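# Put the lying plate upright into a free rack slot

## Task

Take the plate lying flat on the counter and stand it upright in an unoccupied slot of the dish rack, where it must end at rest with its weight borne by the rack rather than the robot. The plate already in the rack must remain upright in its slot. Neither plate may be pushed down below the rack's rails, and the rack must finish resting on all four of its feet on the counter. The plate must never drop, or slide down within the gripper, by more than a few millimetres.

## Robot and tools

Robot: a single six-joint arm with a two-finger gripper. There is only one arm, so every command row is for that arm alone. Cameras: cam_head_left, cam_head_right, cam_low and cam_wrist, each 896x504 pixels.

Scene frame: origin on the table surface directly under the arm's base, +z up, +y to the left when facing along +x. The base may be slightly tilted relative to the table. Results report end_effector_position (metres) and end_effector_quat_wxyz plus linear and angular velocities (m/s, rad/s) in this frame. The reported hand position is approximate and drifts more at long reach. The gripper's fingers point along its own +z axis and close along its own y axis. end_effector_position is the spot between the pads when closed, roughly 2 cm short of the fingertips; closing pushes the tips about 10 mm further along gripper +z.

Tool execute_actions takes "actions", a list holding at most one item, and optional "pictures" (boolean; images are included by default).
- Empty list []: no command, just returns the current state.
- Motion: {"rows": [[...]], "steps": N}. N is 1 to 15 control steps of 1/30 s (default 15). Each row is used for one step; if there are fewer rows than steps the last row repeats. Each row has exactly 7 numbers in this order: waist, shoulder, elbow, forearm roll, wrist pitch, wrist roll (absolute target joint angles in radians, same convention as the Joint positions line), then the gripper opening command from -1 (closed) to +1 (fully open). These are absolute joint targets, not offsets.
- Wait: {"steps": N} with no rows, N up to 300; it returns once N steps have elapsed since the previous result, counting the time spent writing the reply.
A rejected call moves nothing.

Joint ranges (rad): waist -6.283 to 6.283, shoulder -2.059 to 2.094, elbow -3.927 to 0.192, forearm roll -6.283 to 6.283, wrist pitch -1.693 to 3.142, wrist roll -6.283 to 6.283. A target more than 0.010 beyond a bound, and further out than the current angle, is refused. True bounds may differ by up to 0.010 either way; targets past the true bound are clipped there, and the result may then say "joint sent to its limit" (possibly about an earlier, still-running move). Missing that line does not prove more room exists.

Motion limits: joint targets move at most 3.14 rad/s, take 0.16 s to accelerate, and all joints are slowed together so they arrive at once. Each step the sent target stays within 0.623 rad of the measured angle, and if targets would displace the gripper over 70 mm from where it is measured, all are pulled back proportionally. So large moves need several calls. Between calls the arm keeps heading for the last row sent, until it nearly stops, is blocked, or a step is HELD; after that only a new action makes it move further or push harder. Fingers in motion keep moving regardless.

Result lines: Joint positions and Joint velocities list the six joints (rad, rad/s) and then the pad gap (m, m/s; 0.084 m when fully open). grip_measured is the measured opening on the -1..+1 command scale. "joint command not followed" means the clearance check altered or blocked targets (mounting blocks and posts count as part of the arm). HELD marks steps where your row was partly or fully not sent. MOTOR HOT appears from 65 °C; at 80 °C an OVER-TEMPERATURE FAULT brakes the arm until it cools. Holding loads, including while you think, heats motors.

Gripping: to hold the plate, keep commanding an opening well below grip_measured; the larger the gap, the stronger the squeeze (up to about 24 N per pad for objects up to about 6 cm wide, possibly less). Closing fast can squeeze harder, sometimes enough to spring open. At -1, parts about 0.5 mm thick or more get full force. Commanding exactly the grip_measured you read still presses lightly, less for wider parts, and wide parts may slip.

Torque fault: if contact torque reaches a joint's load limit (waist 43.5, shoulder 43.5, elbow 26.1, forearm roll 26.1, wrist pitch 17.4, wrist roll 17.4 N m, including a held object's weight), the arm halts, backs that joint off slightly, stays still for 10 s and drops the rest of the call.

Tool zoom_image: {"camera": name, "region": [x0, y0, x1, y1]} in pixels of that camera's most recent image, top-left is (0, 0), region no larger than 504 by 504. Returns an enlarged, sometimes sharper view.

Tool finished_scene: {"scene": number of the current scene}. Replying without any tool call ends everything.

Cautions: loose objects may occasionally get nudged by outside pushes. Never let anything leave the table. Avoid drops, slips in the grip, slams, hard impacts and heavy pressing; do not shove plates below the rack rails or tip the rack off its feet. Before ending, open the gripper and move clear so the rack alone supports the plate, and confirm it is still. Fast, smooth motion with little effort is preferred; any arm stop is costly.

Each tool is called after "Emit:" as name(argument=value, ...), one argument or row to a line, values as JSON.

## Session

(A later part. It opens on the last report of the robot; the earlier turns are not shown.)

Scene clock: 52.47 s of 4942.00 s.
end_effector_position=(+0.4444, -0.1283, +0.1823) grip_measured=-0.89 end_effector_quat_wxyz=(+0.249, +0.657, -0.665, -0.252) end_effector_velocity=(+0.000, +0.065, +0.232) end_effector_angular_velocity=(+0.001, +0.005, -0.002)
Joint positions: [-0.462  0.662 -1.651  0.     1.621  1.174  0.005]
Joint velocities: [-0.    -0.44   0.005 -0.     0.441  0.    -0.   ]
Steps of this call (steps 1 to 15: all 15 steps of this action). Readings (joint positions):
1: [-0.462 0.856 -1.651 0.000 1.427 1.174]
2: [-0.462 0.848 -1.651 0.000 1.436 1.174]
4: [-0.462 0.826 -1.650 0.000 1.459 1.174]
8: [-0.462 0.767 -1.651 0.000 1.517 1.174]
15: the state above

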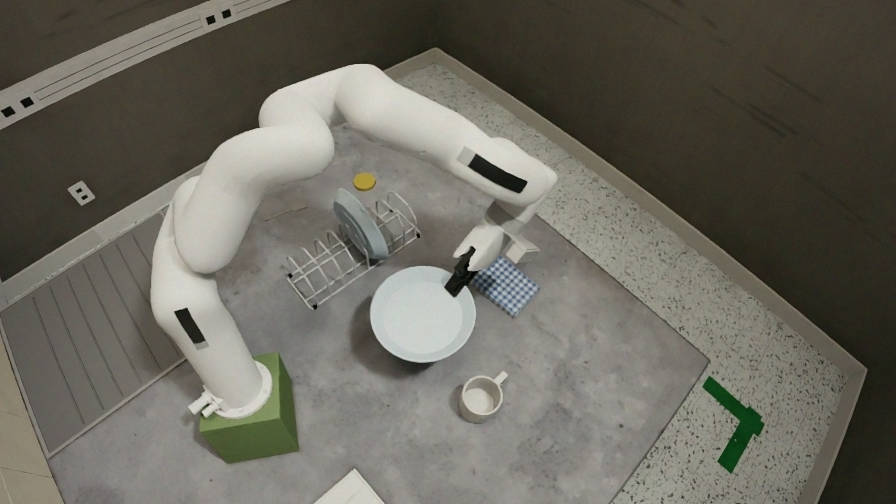

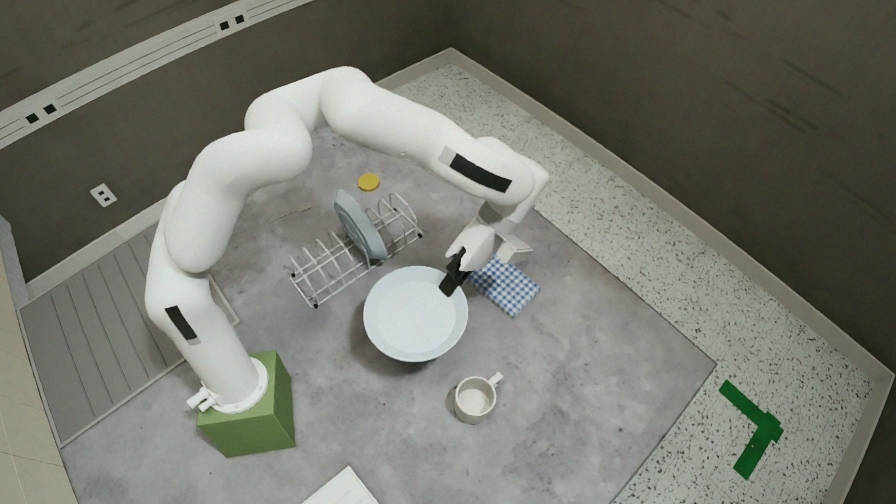

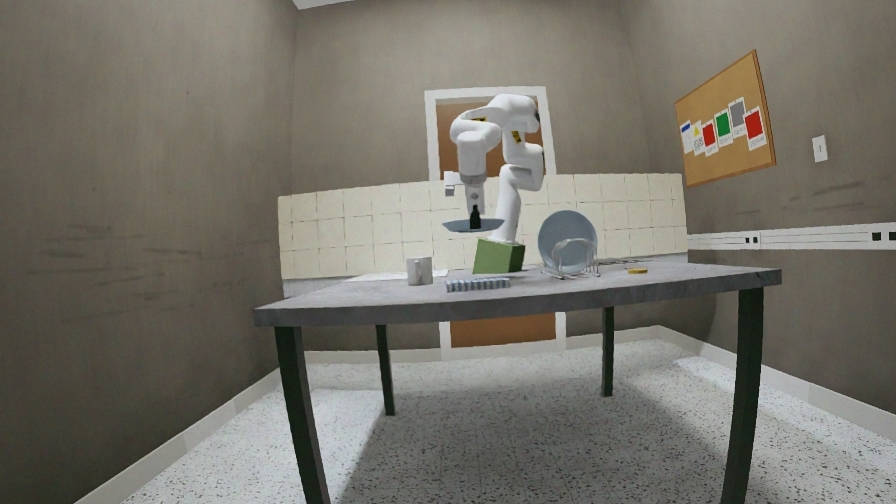

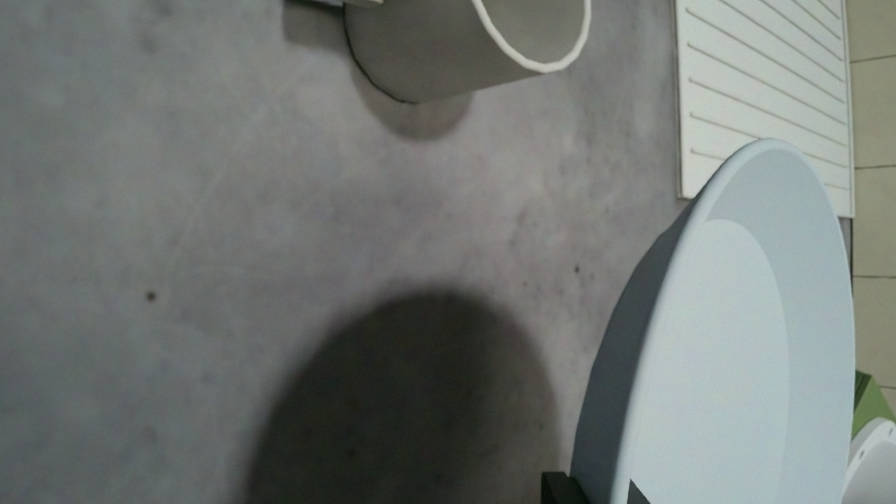

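Emit:
execute_actions(
  actions=[
    {"rows":[[-0.462,0.61,-1.64,0,1.65,1.174,-1],[-0.462,0.585,-1.625,0,1.64,1.17,-1],[-0.462,0.558,-1.605,0,1.63,1.16,-1],[-0.462,0.531,-1.585,0,1.62,1.145,-1],[-0.462,0.504,-1.565,0,1.61,1.125,-1],[-0.462,0.477,-1.545,0,1.60,1.10,-1],[-0.462,0.45,-1.525,0,1.59,1.07,-1],[-0.462,0.423,-1.505,0,1.58,1.04,-1],[-0.462,0.396,-1.485,0,1.57,1.0,-1],[-0.462,0.369,-1.465,0,1.56,0.96,-1],[-0.462,0.342,-1.445,0,1.55,0.92,-1],[-0.462,0.315,-1.425,0,1.54,0.875,-1],[-0.462,0.288,-1.405,0,1.53,0.83,-1],[-0.462,0.261,-1.385,0,1.52,0.78,-1],[-0.462,0.234,-1.365,0,1.51,0.73,-1]]},
  ],
  pictures=false,
)

Emit:
execute_actions(
  actions=[
    {"rows":[[-0.462,0.207,-1.345,0,1.50,0.68,-1],[-0.462,0.18,-1.325,0,1.49,0.63,-1],[-0.462,0.153,-1.305,0,1.48,0.58,-1],[-0.462,0.126,-1.285,0,1.47,0.53,-1],[-0.462,0.099,-1.265,0,1.46,0.48,-1],[-0.462,0.072,-1.245,0,1.45,0.43,-1],[-0.462,0.045,-1.225,0,1.44,0.38,-1],[-0.462,0.018,-1.205,0,1.43,0.33,-1],[-0.462,-0.009,-1.185,0,1.42,0.28,-1],[-0.462,-0.036,-1.165,0,1.41,0.23,-1],[-0.462,-0.063,-1.145,0,1.40,0.18,-1],[-0.462,-0.09,-1.125,0,1.39,0.13,-1],[-0.462,-0.115,-1.108,0,1.38,0.08,-1],[-0.462,-0.135,-1.094,0,1.375,0.03,-1],[-0.462,-0.15,-1.082,0,1.37,-0.02,-1]]},
  ],
  pictures=false,
)

Emit:
execute_actions(
  actions=[
    {"rows":[[-0.46,-0.16,-1.075,0,1.37,-0.07,-1],[-0.455,-0.168,-1.07,0,1.375,-0.12,-1],[-0.45,-0.175,-1.07,0,1.38,-0.17,-1],[-0.44,-0.175,-1.07,0.01,1.39,-0.22,-1],[-0.43,-0.175,-1.07,0.02,1.40,-0.27,-1],[-0.42,-0.175,-1.07,0.03,1.41,-0.32,-1],[-0.41,-0.175,-1.07,0.04,1.42,-0.37,-1],[-0.40,-0.175,-1.07,0.05,1.43,-0.42,-1],[-0.39,-0.175,-1.07,0.06,1.44,-0.47,-1],[-0.38,-0.175,-1.07,0.07,1.45,-0.52,-1],[-0.37,-0.175,-1.07,0.08,1.46,-0.57,-1],[-0.36,-0.175,-1.07,0.09,1.47,-0.62,-1],[-0.35,-0.175,-1.07,0.10,1.485,-0.67,-1],[-0.34,-0.175,-1.07,0.11,1.50,-0.72,-1],[-0.33,-0.175,-1.07,0.12,1.515,-0.77,-1]]},
  ],
  pictures=false,
)

Emit:
execute_actions(
  actions=[
    {"rows":[[-0.32,-0.175,-1.07,0.13,1.535,-0.82,-1],[-0.31,-0.175,-1.07,0.14,1.555,-0.87,-1],[-0.30,-0.175,-1.07,0.15,1.575,-0.92,-1],[-0.29,-0.175,-1.07,0.16,1.595,-0.97,-1],[-0.28,-0.175,-1.07,0.17,1.615,-1.02,-1],[-0.27,-0.175,-1.07,0.18,1.64,-1.07,-1],[-0.26,-0.175,-1.07,0.19,1.665,-1.12,-1],[-0.25,-0.175,-1.07,0.20,1.69,-1.17,-1],[-0.24,-0.175,-1.07,0.21,1.715,-1.22,-1],[-0.23,-0.175,-1.07,0.22,1.74,-1.27,-1],[-0.22,-0.175,-1.07,0.23,1.765,-1.32,-1],[-0.21,-0.175,-1.07,0.24,1.79,-1.365,-1],[-0.20,-0.175,-1.07,0.25,1.81,-1.405,-1],[-0.19,-0.175,-1.07,0.26,1.83,-1.435,-1],[-0.18,-0.175,-1.07,0.27,1.84,-1.451,-1]]},
  ],
)

Scene clock: 62.77 s of 4942.00 s.
end_effector_position=(+0.4429, -0.1032, +0.2702) grip_measured=-0.89 end_effector_quat_wxyz=(+0.186, +0.779, -0.566, -0.193) end_effector_velocity=(-0.032, +0.053, +0.150) end_effector_angular_velocity=(+0.511, -0.341, +1.213)
Joint positions: [-0.462  0.317 -1.426  0.     1.541  0.876  0.005]
Joint velocities: [ 0.    -0.761  0.573 -0.001 -0.283 -1.275  0.   ]
Steps of this call (steps 1 to 30: the robot went on to your last target; steps 31 to 120: nothing new was sent; then 5.80 s passed at rest; steps 121 to 135: all 15 steps of this action). Readings (joint positions):
121: [-0.462 0.630 -1.651 -0.000 1.654 1.174]
122: [-0.462 0.626 -1.647 0.000 1.652 1.174]
124: [-0.462 0.599 -1.627 0.000 1.643 1.170]
128: [-0.462 0.495 -1.561 -0.000 1.607 1.113]
135: the state above

Scene clock: 63.27 s of 4942.00 s.
end_effector_position=(+0.4171, -0.0756, +0.3387) grip_measured=-0.89 end_effector_quat_wxyz=(+0.118, +0.955, -0.240, -0.125) end_effector_velocity=(-0.061, +0.052, +0.113) end_effector_angular_velocity=(+0.298, -0.192, +1.524)
Joint positions: [-0.462 -0.081 -1.132  0.     1.394  0.145  0.005]
Joint velocities: [ 0.    -0.746  0.528  0.    -0.26  -1.49  -0.   ]
Steps of this call (steps 1 to 15: all 15 steps of this action). Readings (joint positions):
1: [-0.462 0.291 -1.407 0.000 1.532 0.832]
2: [-0.462 0.265 -1.388 0.000 1.522 0.786]
4: [-0.462 0.213 -1.349 0.000 1.503 0.691]
8: [-0.462 0.106 -1.271 0.000 1.463 0.494]
15: the state above

Scene clock: 63.77 s of 4942.00 s.
end_effector_position=(+0.3972, -0.0065, +0.3374) grip_measured=-0.89 end_effector_quat_wxyz=(+0.017, +0.972, +0.162, -0.169) end_effector_velocity=(-0.058, +0.199, -0.034) end_effector_angular_velocity=(+0.868, +0.452, +1.518)
Joint positions: [-0.362 -0.174 -1.07   0.087  1.47  -0.605  0.005]
Joint velocities: [ 0.297 -0.008 -0.008  0.297  0.372 -1.491 -0.   ]
Steps of this call (steps 1 to 15: all 15 steps of this action). Readings (joint positions):
1: [-0.462 -0.104 -1.116 0.000 1.386 0.095]
2: [-0.462 -0.125 -1.102 0.000 1.380 0.045]
4: [-0.460 -0.153 -1.082 -0.000 1.375 -0.055]
8: [-0.433 -0.174 -1.071 0.016 1.398 -0.255]
15: the state above

Scene clock: 64.27 s of 4942.00 s.
end_effector_position=(+0.3272, +0.0967, +0.3366) grip_measured=-0.89 end_effector_quat_wxyz=(-0.207, +0.789, +0.529, -0.236) end_effector_velocity=(-0.173, +0.209, +0.040) end_effector_angular_velocity=(+1.218, +0.620, +1.197)
Joint positions: [-0.212 -0.175 -1.07   0.238  1.782 -1.349  0.005]
Joint velocities: [ 0.324  0.     0.002  0.333  0.705 -1.294 -0.   ]
Steps of this call (steps 1 to 15: all 15 steps of this action). Readings (joint positions):
1: [-0.353 -0.174 -1.070 0.097 1.483 -0.655]
2: [-0.343 -0.174 -1.070 0.107 1.497 -0.705]
4: [-0.323 -0.175 -1.070 0.127 1.532 -0.805]
8: [-0.283 -0.175 -1.070 0.167 1.612 -1.005]
15: the state above

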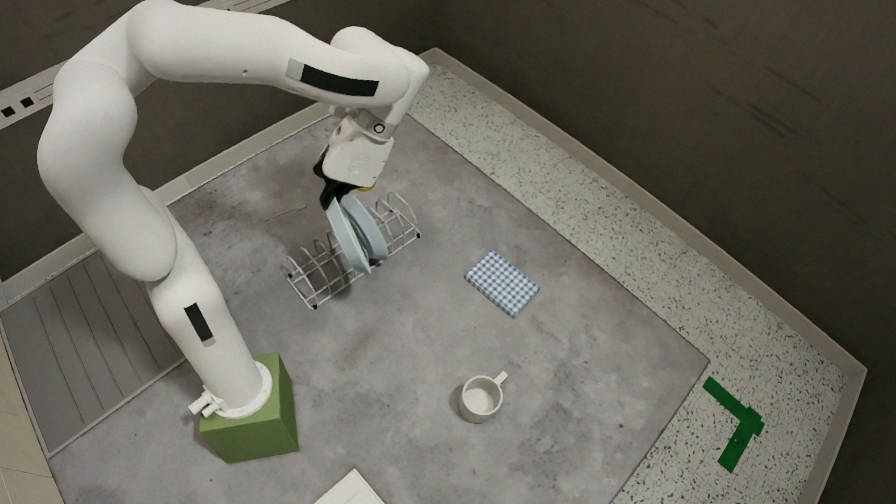

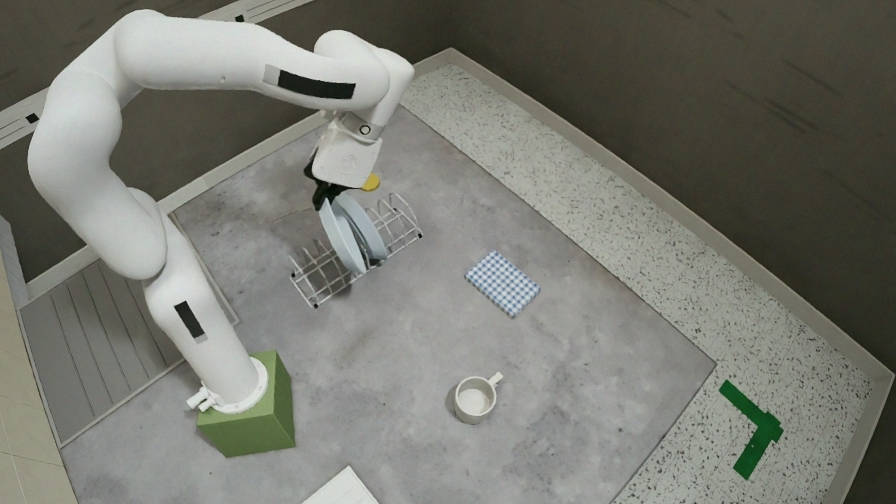

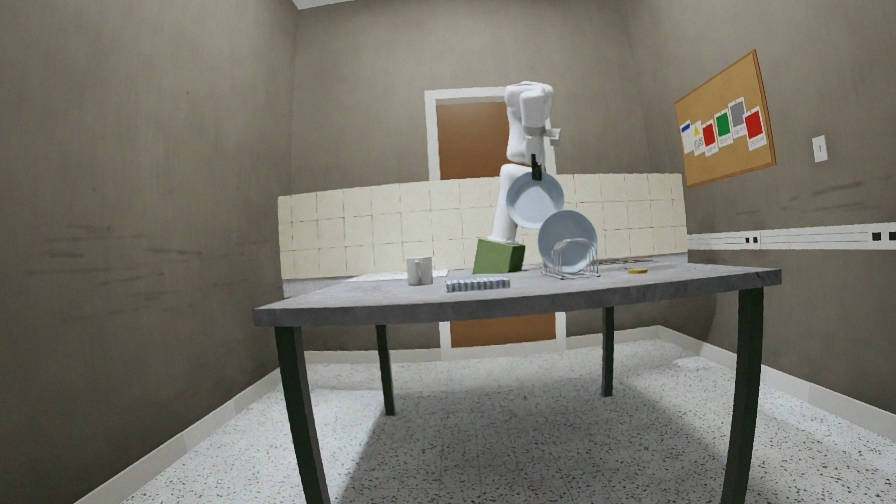

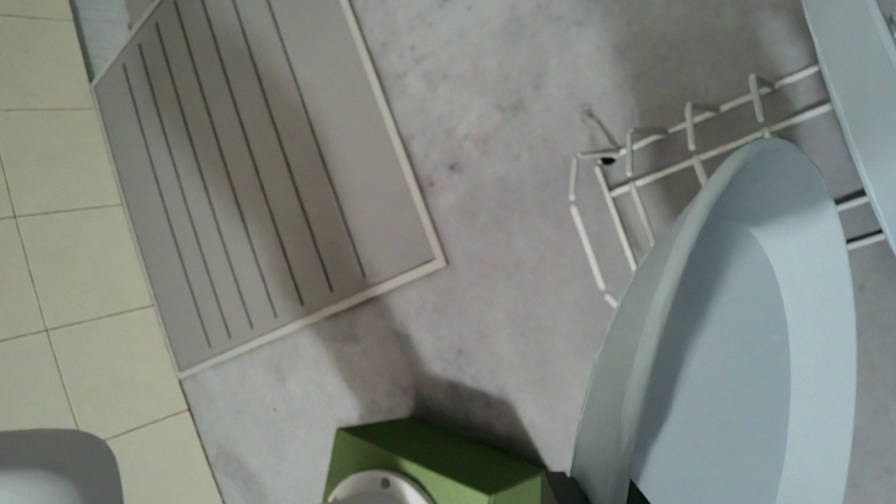

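Emit:
execute_actions(
  actions=[
    {"rows":[[-0.17,-0.175,-1.07,0.275,1.84,-1.451,-1],[-0.15,-0.175,-1.067,0.28,1.84,-1.451,-1],[-0.13,-0.175,-1.064,0.285,1.84,-1.451,-1],[-0.11,-0.175,-1.06,0.29,1.84,-1.451,-1],[-0.09,-0.175,-1.056,0.295,1.84,-1.451,-1],[-0.07,-0.175,-1.052,0.30,1.84,-1.451,-1],[-0.05,-0.175,-1.048,0.305,1.84,-1.451,-1],[-0.03,-0.175,-1.044,0.31,1.84,-1.451,-1],[-0.01,-0.175,-1.04,0.315,1.84,-1.451,-1],[0.01,-0.175,-1.037,0.32,1.84,-1.451,-1],[0.03,-0.175,-1.035,0.326,1.84,-1.451,-1],[0.043,-0.175,-1.033,0.33,1.84,-1.451,-1],[0.051,-0.175,-1.033,0.332,1.84,-1.451,-1]]},
  ],
  pictures=false,
)

Emit:
execute_actions(
  actions=[
    {"steps":10},
  ],
)

Emit:
zoom_image(
  camera="cam_head_left",
  region=[240,150,440,320],
)

Emit:
zoom_image(
  camera="cam_low",
  region=[500,140,640,290],
)

Scene clock: 68.07 s of 4942.00 s.
end_effector_position=(+0.2796, +0.1876, +0.3221) grip_measured=-0.89 end_effector_quat_wxyz=(-0.281, +0.668, +0.635, -0.268) end_effector_velocity=(-0.038, +0.070, -0.011) end_effector_angular_velocity=(+0.083, +0.077, +0.182)
Joint positions: [ 0.044 -0.175 -1.033  0.33   1.84  -1.451  0.005]
Joint velocities: [ 0.225 -0.002  0.02   0.066  0.004 -0.001 -0.   ]
Steps of this call (steps 1 to 30: the robot went on to your last target; steps 31 to 99: nothing new was sent; steps 100 to 114: all 15 steps of this action). Readings (joint positions):
100: [-0.180 -0.175 -1.070 0.270 1.840 -1.451]
101: [-0.177 -0.175 -1.070 0.271 1.840 -1.451]
103: [-0.157 -0.175 -1.068 0.278 1.840 -1.451]
107: [-0.081 -0.175 -1.054 0.297 1.840 -1.451]
114: the state above

Scene clock: 68.40 s of 4942.00 s.
end_effector_position=(+0.2788, +0.1895, +0.3219) grip_measured=-0.89 end_effector_quat_wxyz=(-0.281, +0.666, +0.637, -0.269) end_effector_velocity=(-0.001, +0.001, -0.000) end_effector_angular_velocity=(+0.002, +0.002, +0.002)
Joint positions: [ 0.05  -0.175 -1.033  0.332  1.84  -1.451  0.005]
Joint velocities: [ 0.003  0.     0.     0.002  0.    -0.     0.   ]
Steps of this call (steps 1 to 10: the robot went on to your last target). Readings (joint positions):
1: [0.049 -0.175 -1.033 0.332 1.840 -1.451]
2: [0.051 -0.175 -1.033 0.332 1.840 -1.451]
4: [0.050 -0.175 -1.033 0.332 1.840 -1.451]
8: [0.050 -0.175 -1.033 0.332 1.840 -1.451]
10: the state above

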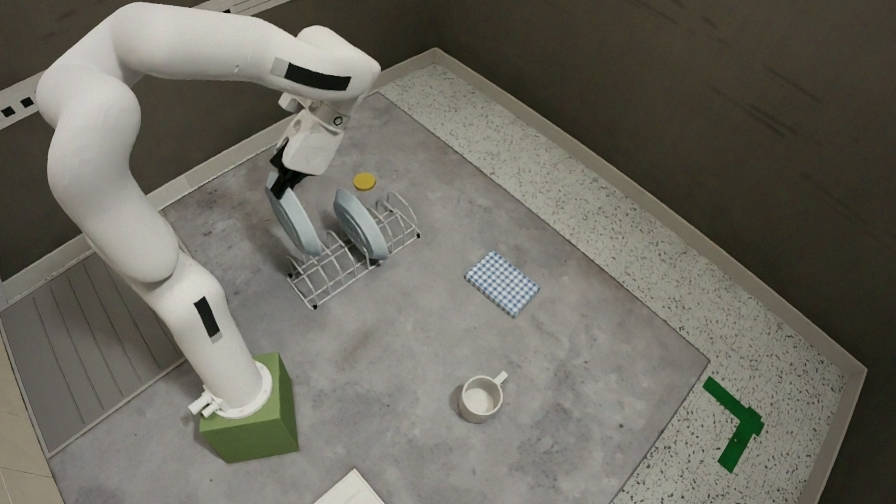

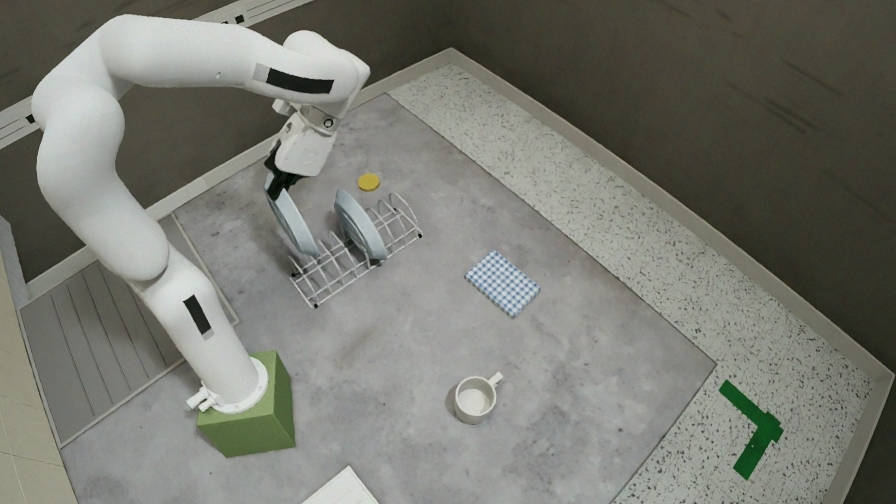

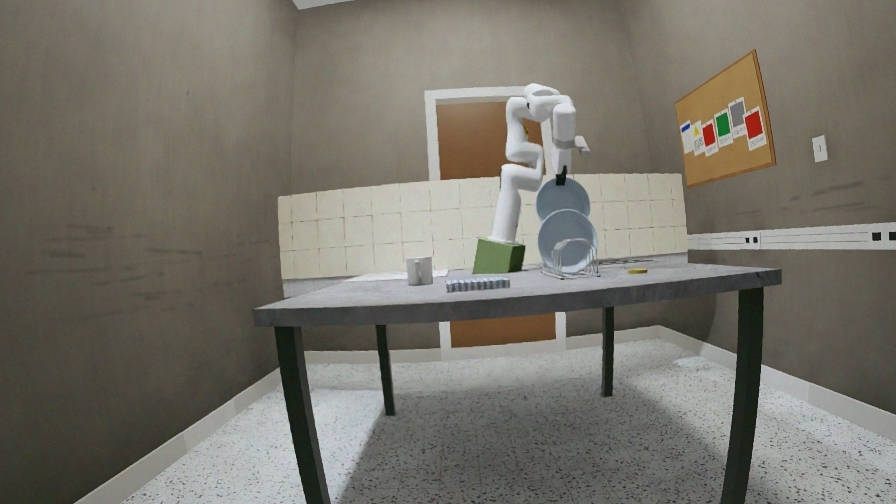

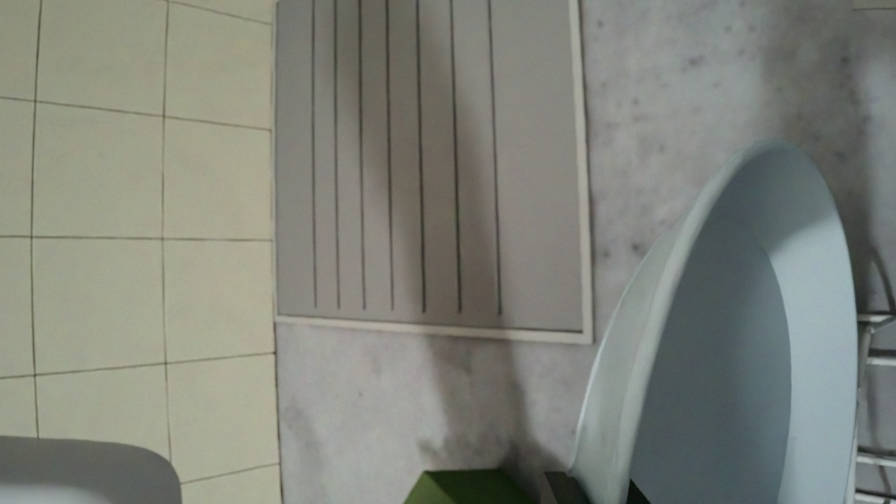

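Region (240, 150, 440, 320) of cam_head_left's 896x504 image, scaled by 2.520, with more detail than that image has; it fills the top 428 rows of this view, and the rest is white.

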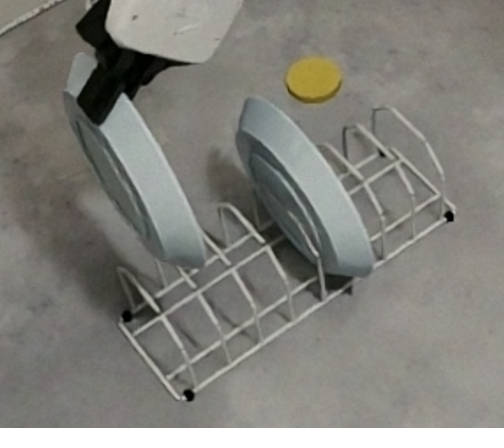

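Region (500, 140, 640, 290) of cam_low's 896x504 image, scaled by 3.360, with more detail than that image has; it fills the left 470 columns of this view, and the rest is white.

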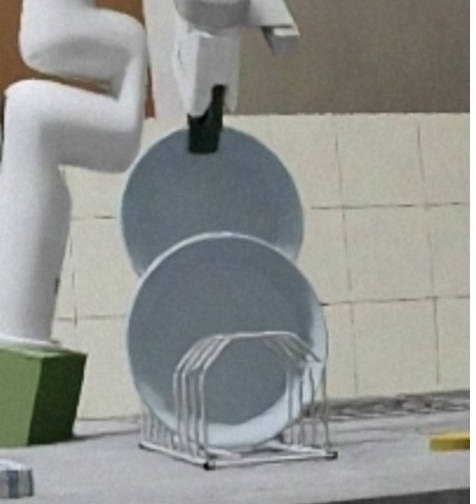

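Emit:
execute_actions(
  actions=[
    {"rows":[[0.053,-0.171,-1.029,0.332,1.832,-1.452,-1],[0.055,-0.165,-1.022,0.333,1.82,-1.454,-1],[0.058,-0.158,-1.015,0.334,1.806,-1.456,-1],[0.061,-0.151,-1.008,0.335,1.792,-1.459,-1],[0.064,-0.144,-1.0,0.335,1.777,-1.461,-1],[0.067,-0.137,-0.993,0.336,1.762,-1.464,-1],[0.07,-0.13,-0.985,0.337,1.747,-1.466,-1],[0.073,-0.123,-0.978,0.338,1.732,-1.468,-1],[0.076,-0.116,-0.97,0.339,1.718,-1.471,-1],[0.079,-0.108,-0.962,0.34,1.703,-1.474,-1],[0.082,-0.101,-0.955,0.34,1.688,-1.476,-1],[0.084,-0.094,-0.948,0.341,1.674,-1.478,-1]]},
  ],
)

Emit:
zoom_image(
  camera="cam_head_left",
  region=[240,170,400,320],
)

Emit:
zoom_image(
  camera="cam_low",
  region=[500,140,640,290],
)

Scene clock: 76.40 s of 4942.00 s.
end_effector_position=(+0.2839, +0.1909, +0.2714) grip_measured=-0.72 end_effector_quat_wxyz=(-0.278, +0.665, +0.642, -0.262) end_effector_velocity=(+0.010, -0.003, -0.046) end_effector_angular_velocity=(-0.006, -0.033, -0.002)
Joint positions: [ 0.082 -0.107 -0.969  0.343  1.69  -1.477  0.012]
Joint velocities: [ 0.02   0.069  0.045  0.002 -0.146 -0.018  0.047]
Steps of this call (steps 1 to 15: the robot went on to your last target; steps 16 to 100: nothing new was sent; then 4.17 s passed at rest; steps 101 to 115: all 15 steps of this action). Readings (joint positions):
101: [0.051 -0.175 -1.033 0.332 1.840 -1.451]
102: [0.052 -0.174 -1.032 0.332 1.837 -1.451]
104: [0.055 -0.167 -1.025 0.333 1.822 -1.454]
108: [0.066 -0.140 -0.996 0.336 1.769 -1.463]
115: the state above

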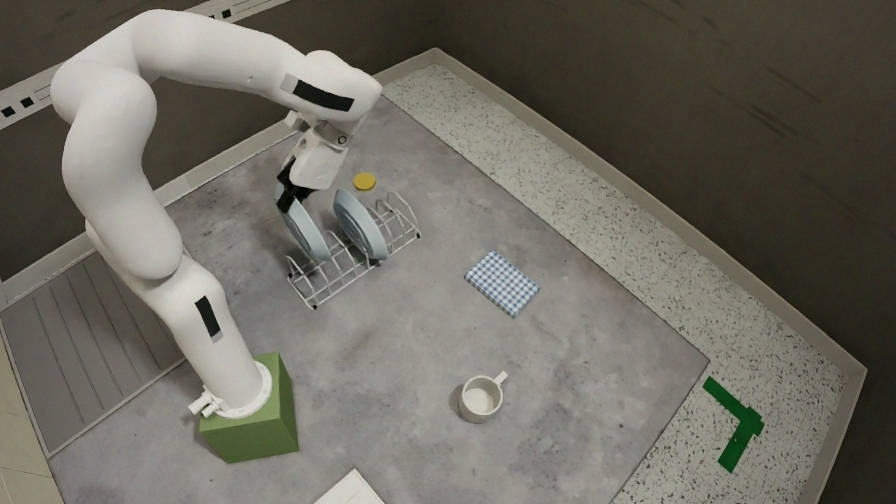

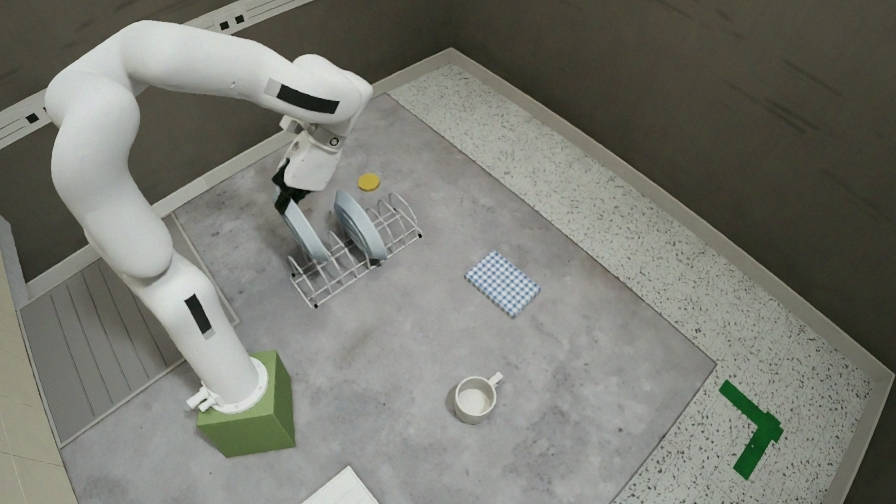

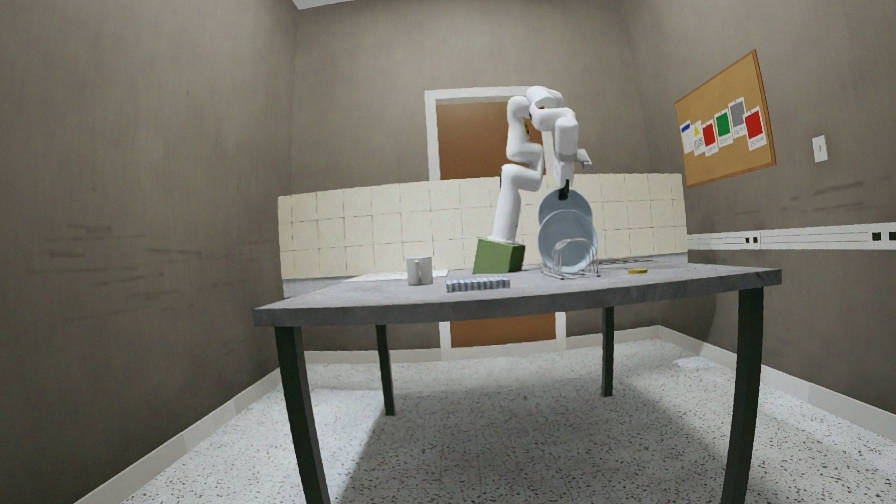

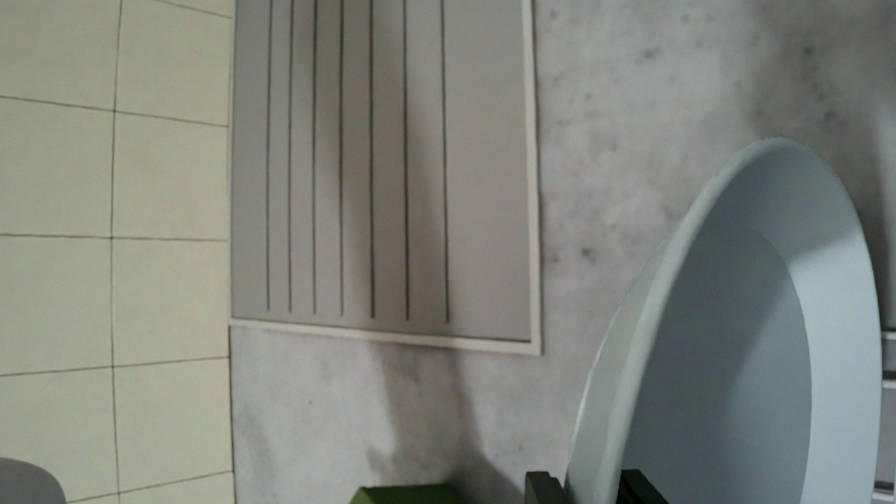

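Region (240, 170, 400, 320) of cam_head_left's 896x504 image, scaled by 3.150, with more detail than that image has; it fills the top 472 rows of this view, and the rest is white.

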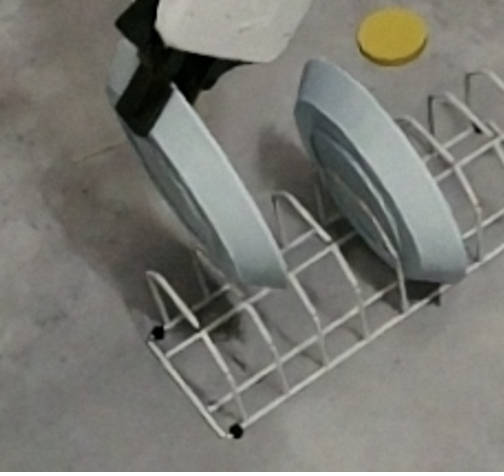

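Region (500, 140, 640, 290) of cam_low's 896x504 image, scaled by 3.360, with more detail than that image has; it fills the left 470 columns of this view, and the rest is white.

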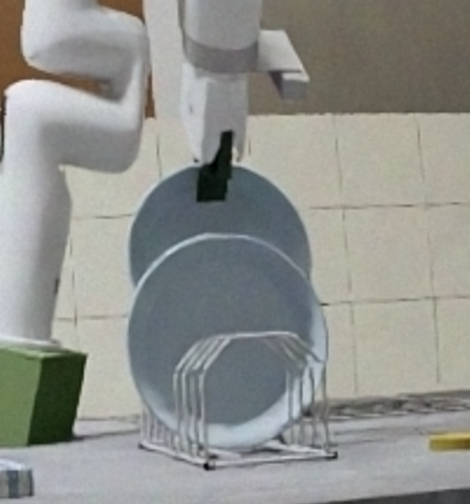

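Plate hit a hoop. Back up slowly.

Emit:
execute_actions(
  actions=[
    {"rows":[[0.082,-0.104,-0.96,0.34,1.69,-1.476,-1],[0.080,-0.109,-0.966,0.34,1.701,-1.474,-1],[0.078,-0.114,-0.971,0.339,1.712,-1.472,-1],[0.076,-0.119,-0.976,0.339,1.723,-1.47,-1],[0.073,-0.125,-0.982,0.338,1.735,-1.468,-1],[0.07,-0.131,-0.987,0.337,1.747,-1.466,-1],[0.068,-0.136,-0.992,0.336,1.759,-1.464,-1],[0.066,-0.141,-0.997,0.336,1.77,-1.462,-1],[0.063,-0.147,-1.003,0.335,1.782,-1.46,-1],[0.061,-0.152,-1.009,0.335,1.794,-1.459,-1],[0.058,-0.158,-1.015,0.334,1.806,-1.456,-1]]},
  ],
)

Emit:
zoom_image(
  camera="cam_head_left",
  region=[240,170,400,320],
)

Scene clock: 81.23 s of 4942.00 s.
end_effector_position=(+0.2790, +0.1895, +0.3082) grip_measured=-0.74 end_effector_quat_wxyz=(-0.282, +0.665, +0.636, -0.270) end_effector_velocity=(+0.019, +0.003, +0.017) end_effector_angular_velocity=(+0.006, -0.068, -0.006)
Joint positions: [ 0.059 -0.157 -1.013  0.334  1.804 -1.456  0.011]
Joint velocities: [-0.015 -0.019 -0.053 -0.001  0.004  0.009 -0.001]
Steps of this call (steps 1 to 30: the robot went on to your last target; steps 31 to 120: nothing new was sent; then 0.33 s passed at rest; steps 121 to 135: all 15 steps of this action). Readings (joint positions):
121: [0.084 -0.096 -0.956 0.341 1.677 -1.478]
122: [0.084 -0.097 -0.958 0.341 1.680 -1.477]
124: [0.081 -0.100 -0.959 0.339 1.689 -1.475]
128: [0.072 -0.122 -0.978 0.336 1.737 -1.467]
135: the state above

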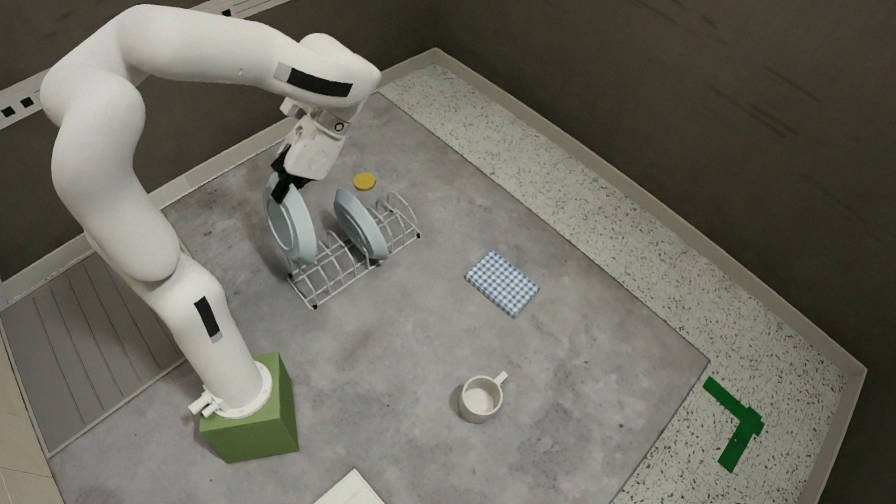

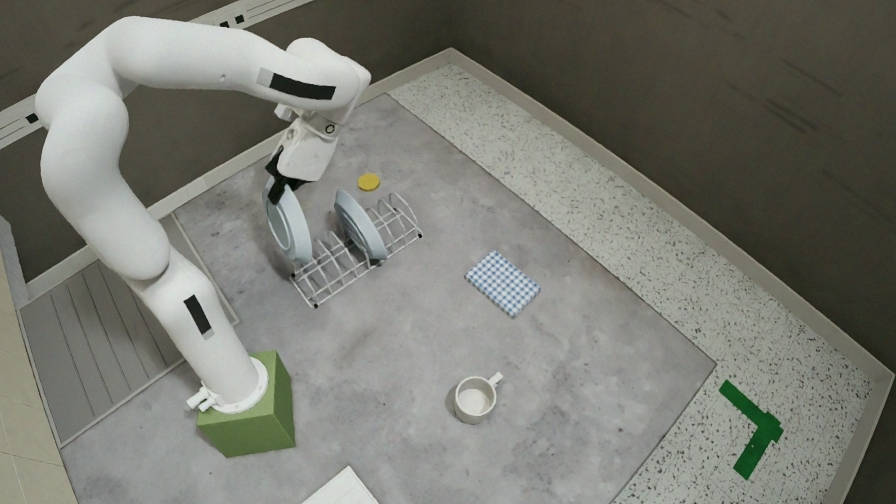

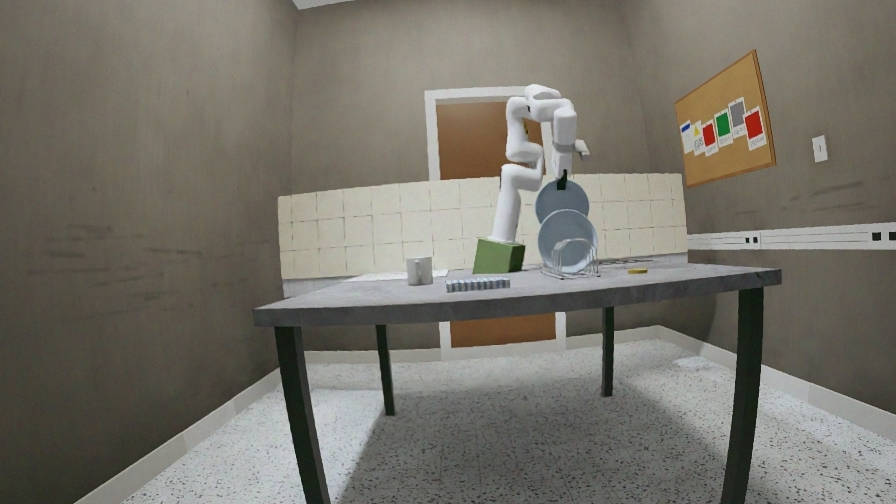

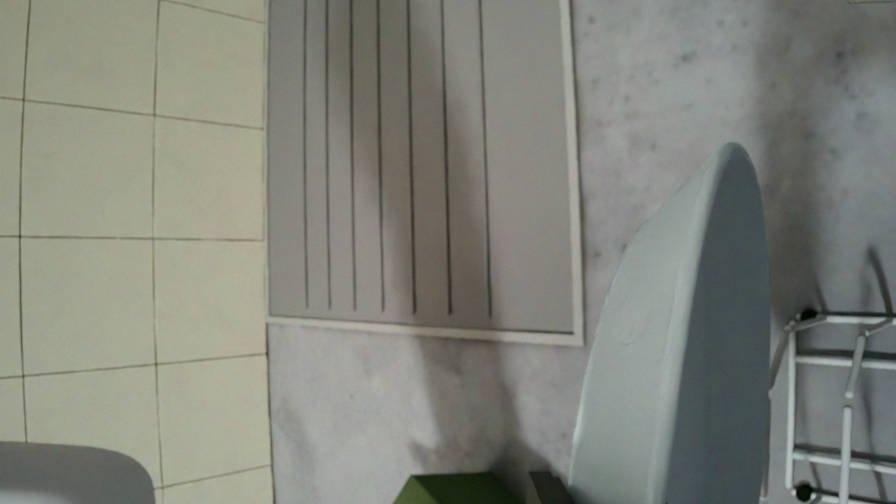

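Region (240, 170, 400, 320) of cam_head_left's 896x504 image, scaled by 3.150, with more detail than that image has; it fills the top 472 rows of this view, and the rest is white.

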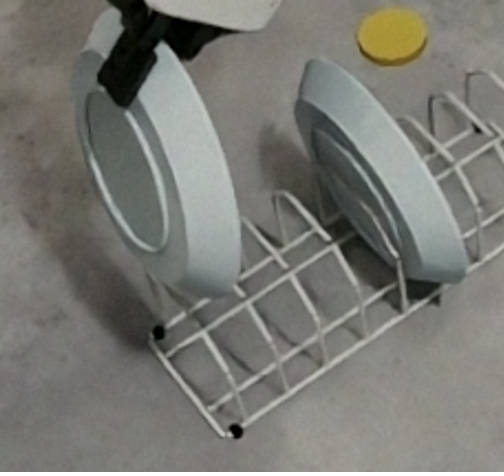

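Emit:
execute_actions(
  actions=[],
)

Emit:
zoom_image(
  camera="cam_head_right",
  region=[240,160,400,320],
)

Emit:
zoom_image(
  camera="cam_low",
  region=[500,140,640,290],
)

Scene clock: 82.63 s of 4942.00 s.
end_effector_position=(+0.2792, +0.1896, +0.3092) grip_measured=-0.74 end_effector_quat_wxyz=(-0.282, +0.666, +0.637, -0.269) end_effector_velocity=(-0.000, -0.000, -0.000) end_effector_angular_velocity=(-0.000, +0.001, -0.001)
Joint positions: [ 0.058 -0.158 -1.015  0.334  1.806 -1.456  0.011]
Joint velocities: [-0.     0.     0.001  0.    -0.     0.    -0.   ]
Steps of this call (steps 1 to 15: the robot went on to your last target; steps 16 to 42: nothing new was sent). Readings (joint positions):
1: [0.058 -0.157 -1.014 0.334 1.805 -1.456]
2: [0.058 -0.157 -1.014 0.334 1.805 -1.456]
4: [0.058 -0.157 -1.013 0.334 1.806 -1.456]
8: [0.058 -0.157 -1.014 0.334 1.806 -1.456]
42: the state above
The arm was judged still, so your last target was given up. Only a new action makes it travel on or press farther. Fingers that are still opening or closing keep moving.

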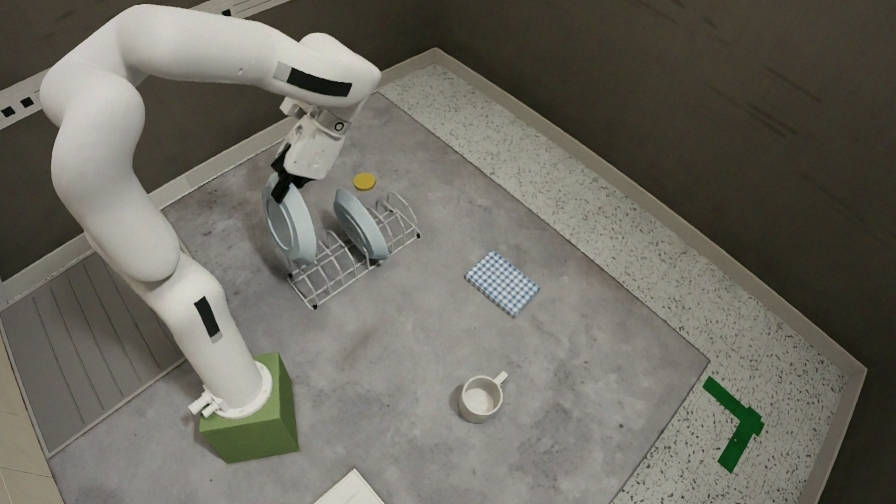

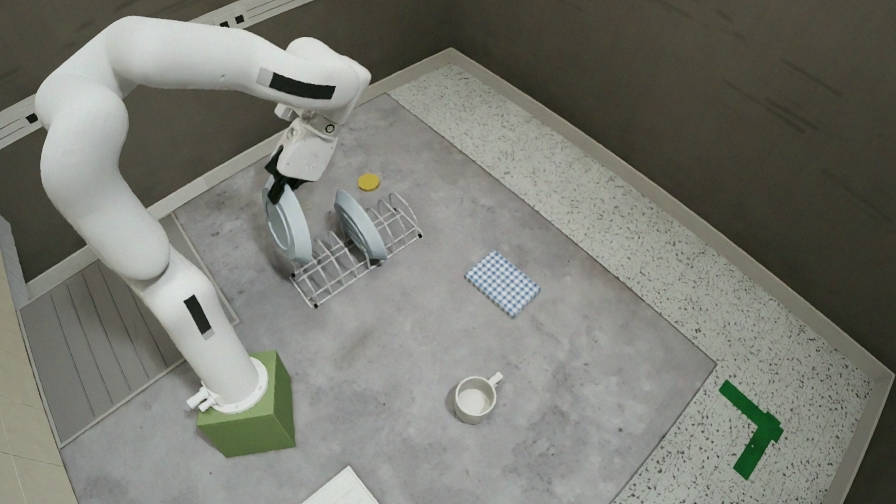

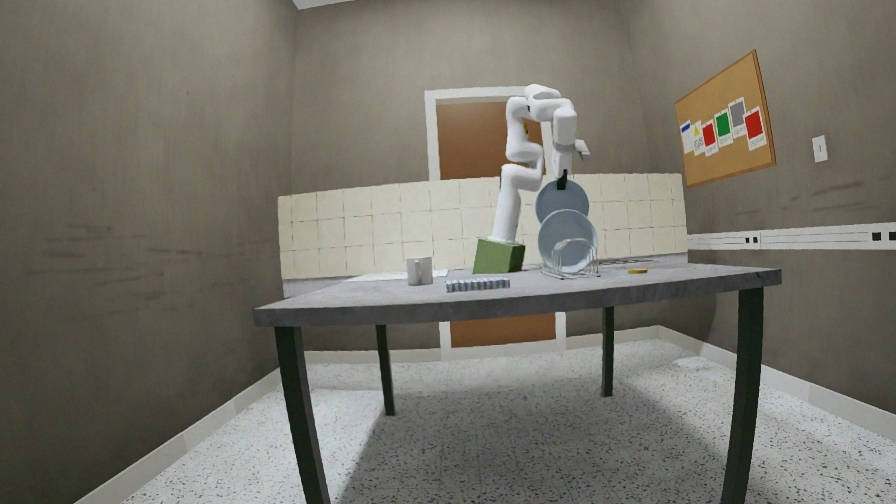

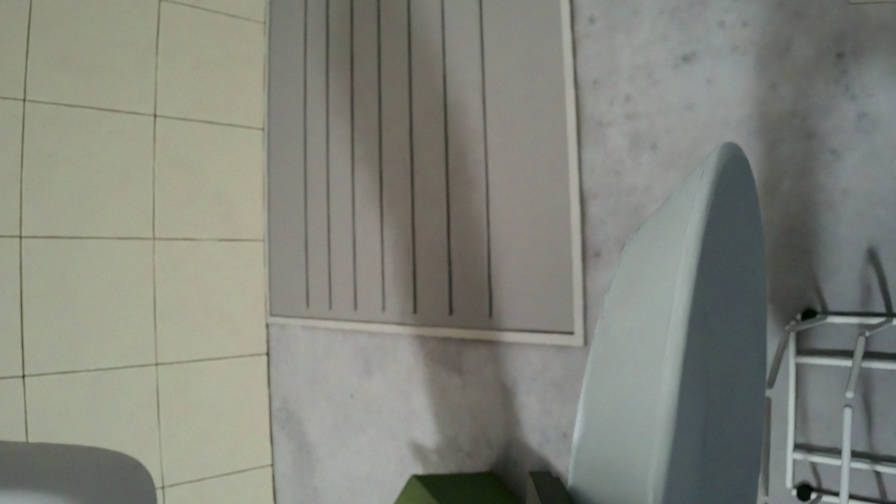

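Region (240, 160, 400, 320) of cam_head_right's 896x504 image, scaled by 3.150, with more detail than that image has.

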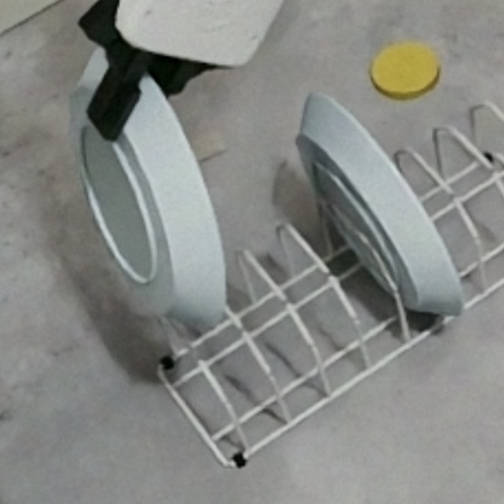

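Region (500, 140, 640, 290) of cam_low's 896x504 image, scaled by 3.360, with more detail than that image has; it fills the left 470 columns of this view, and the rest is white.

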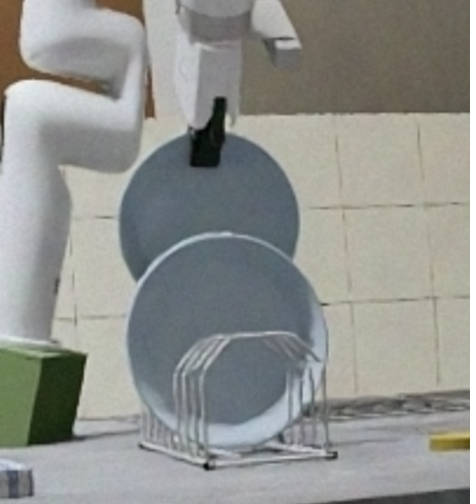

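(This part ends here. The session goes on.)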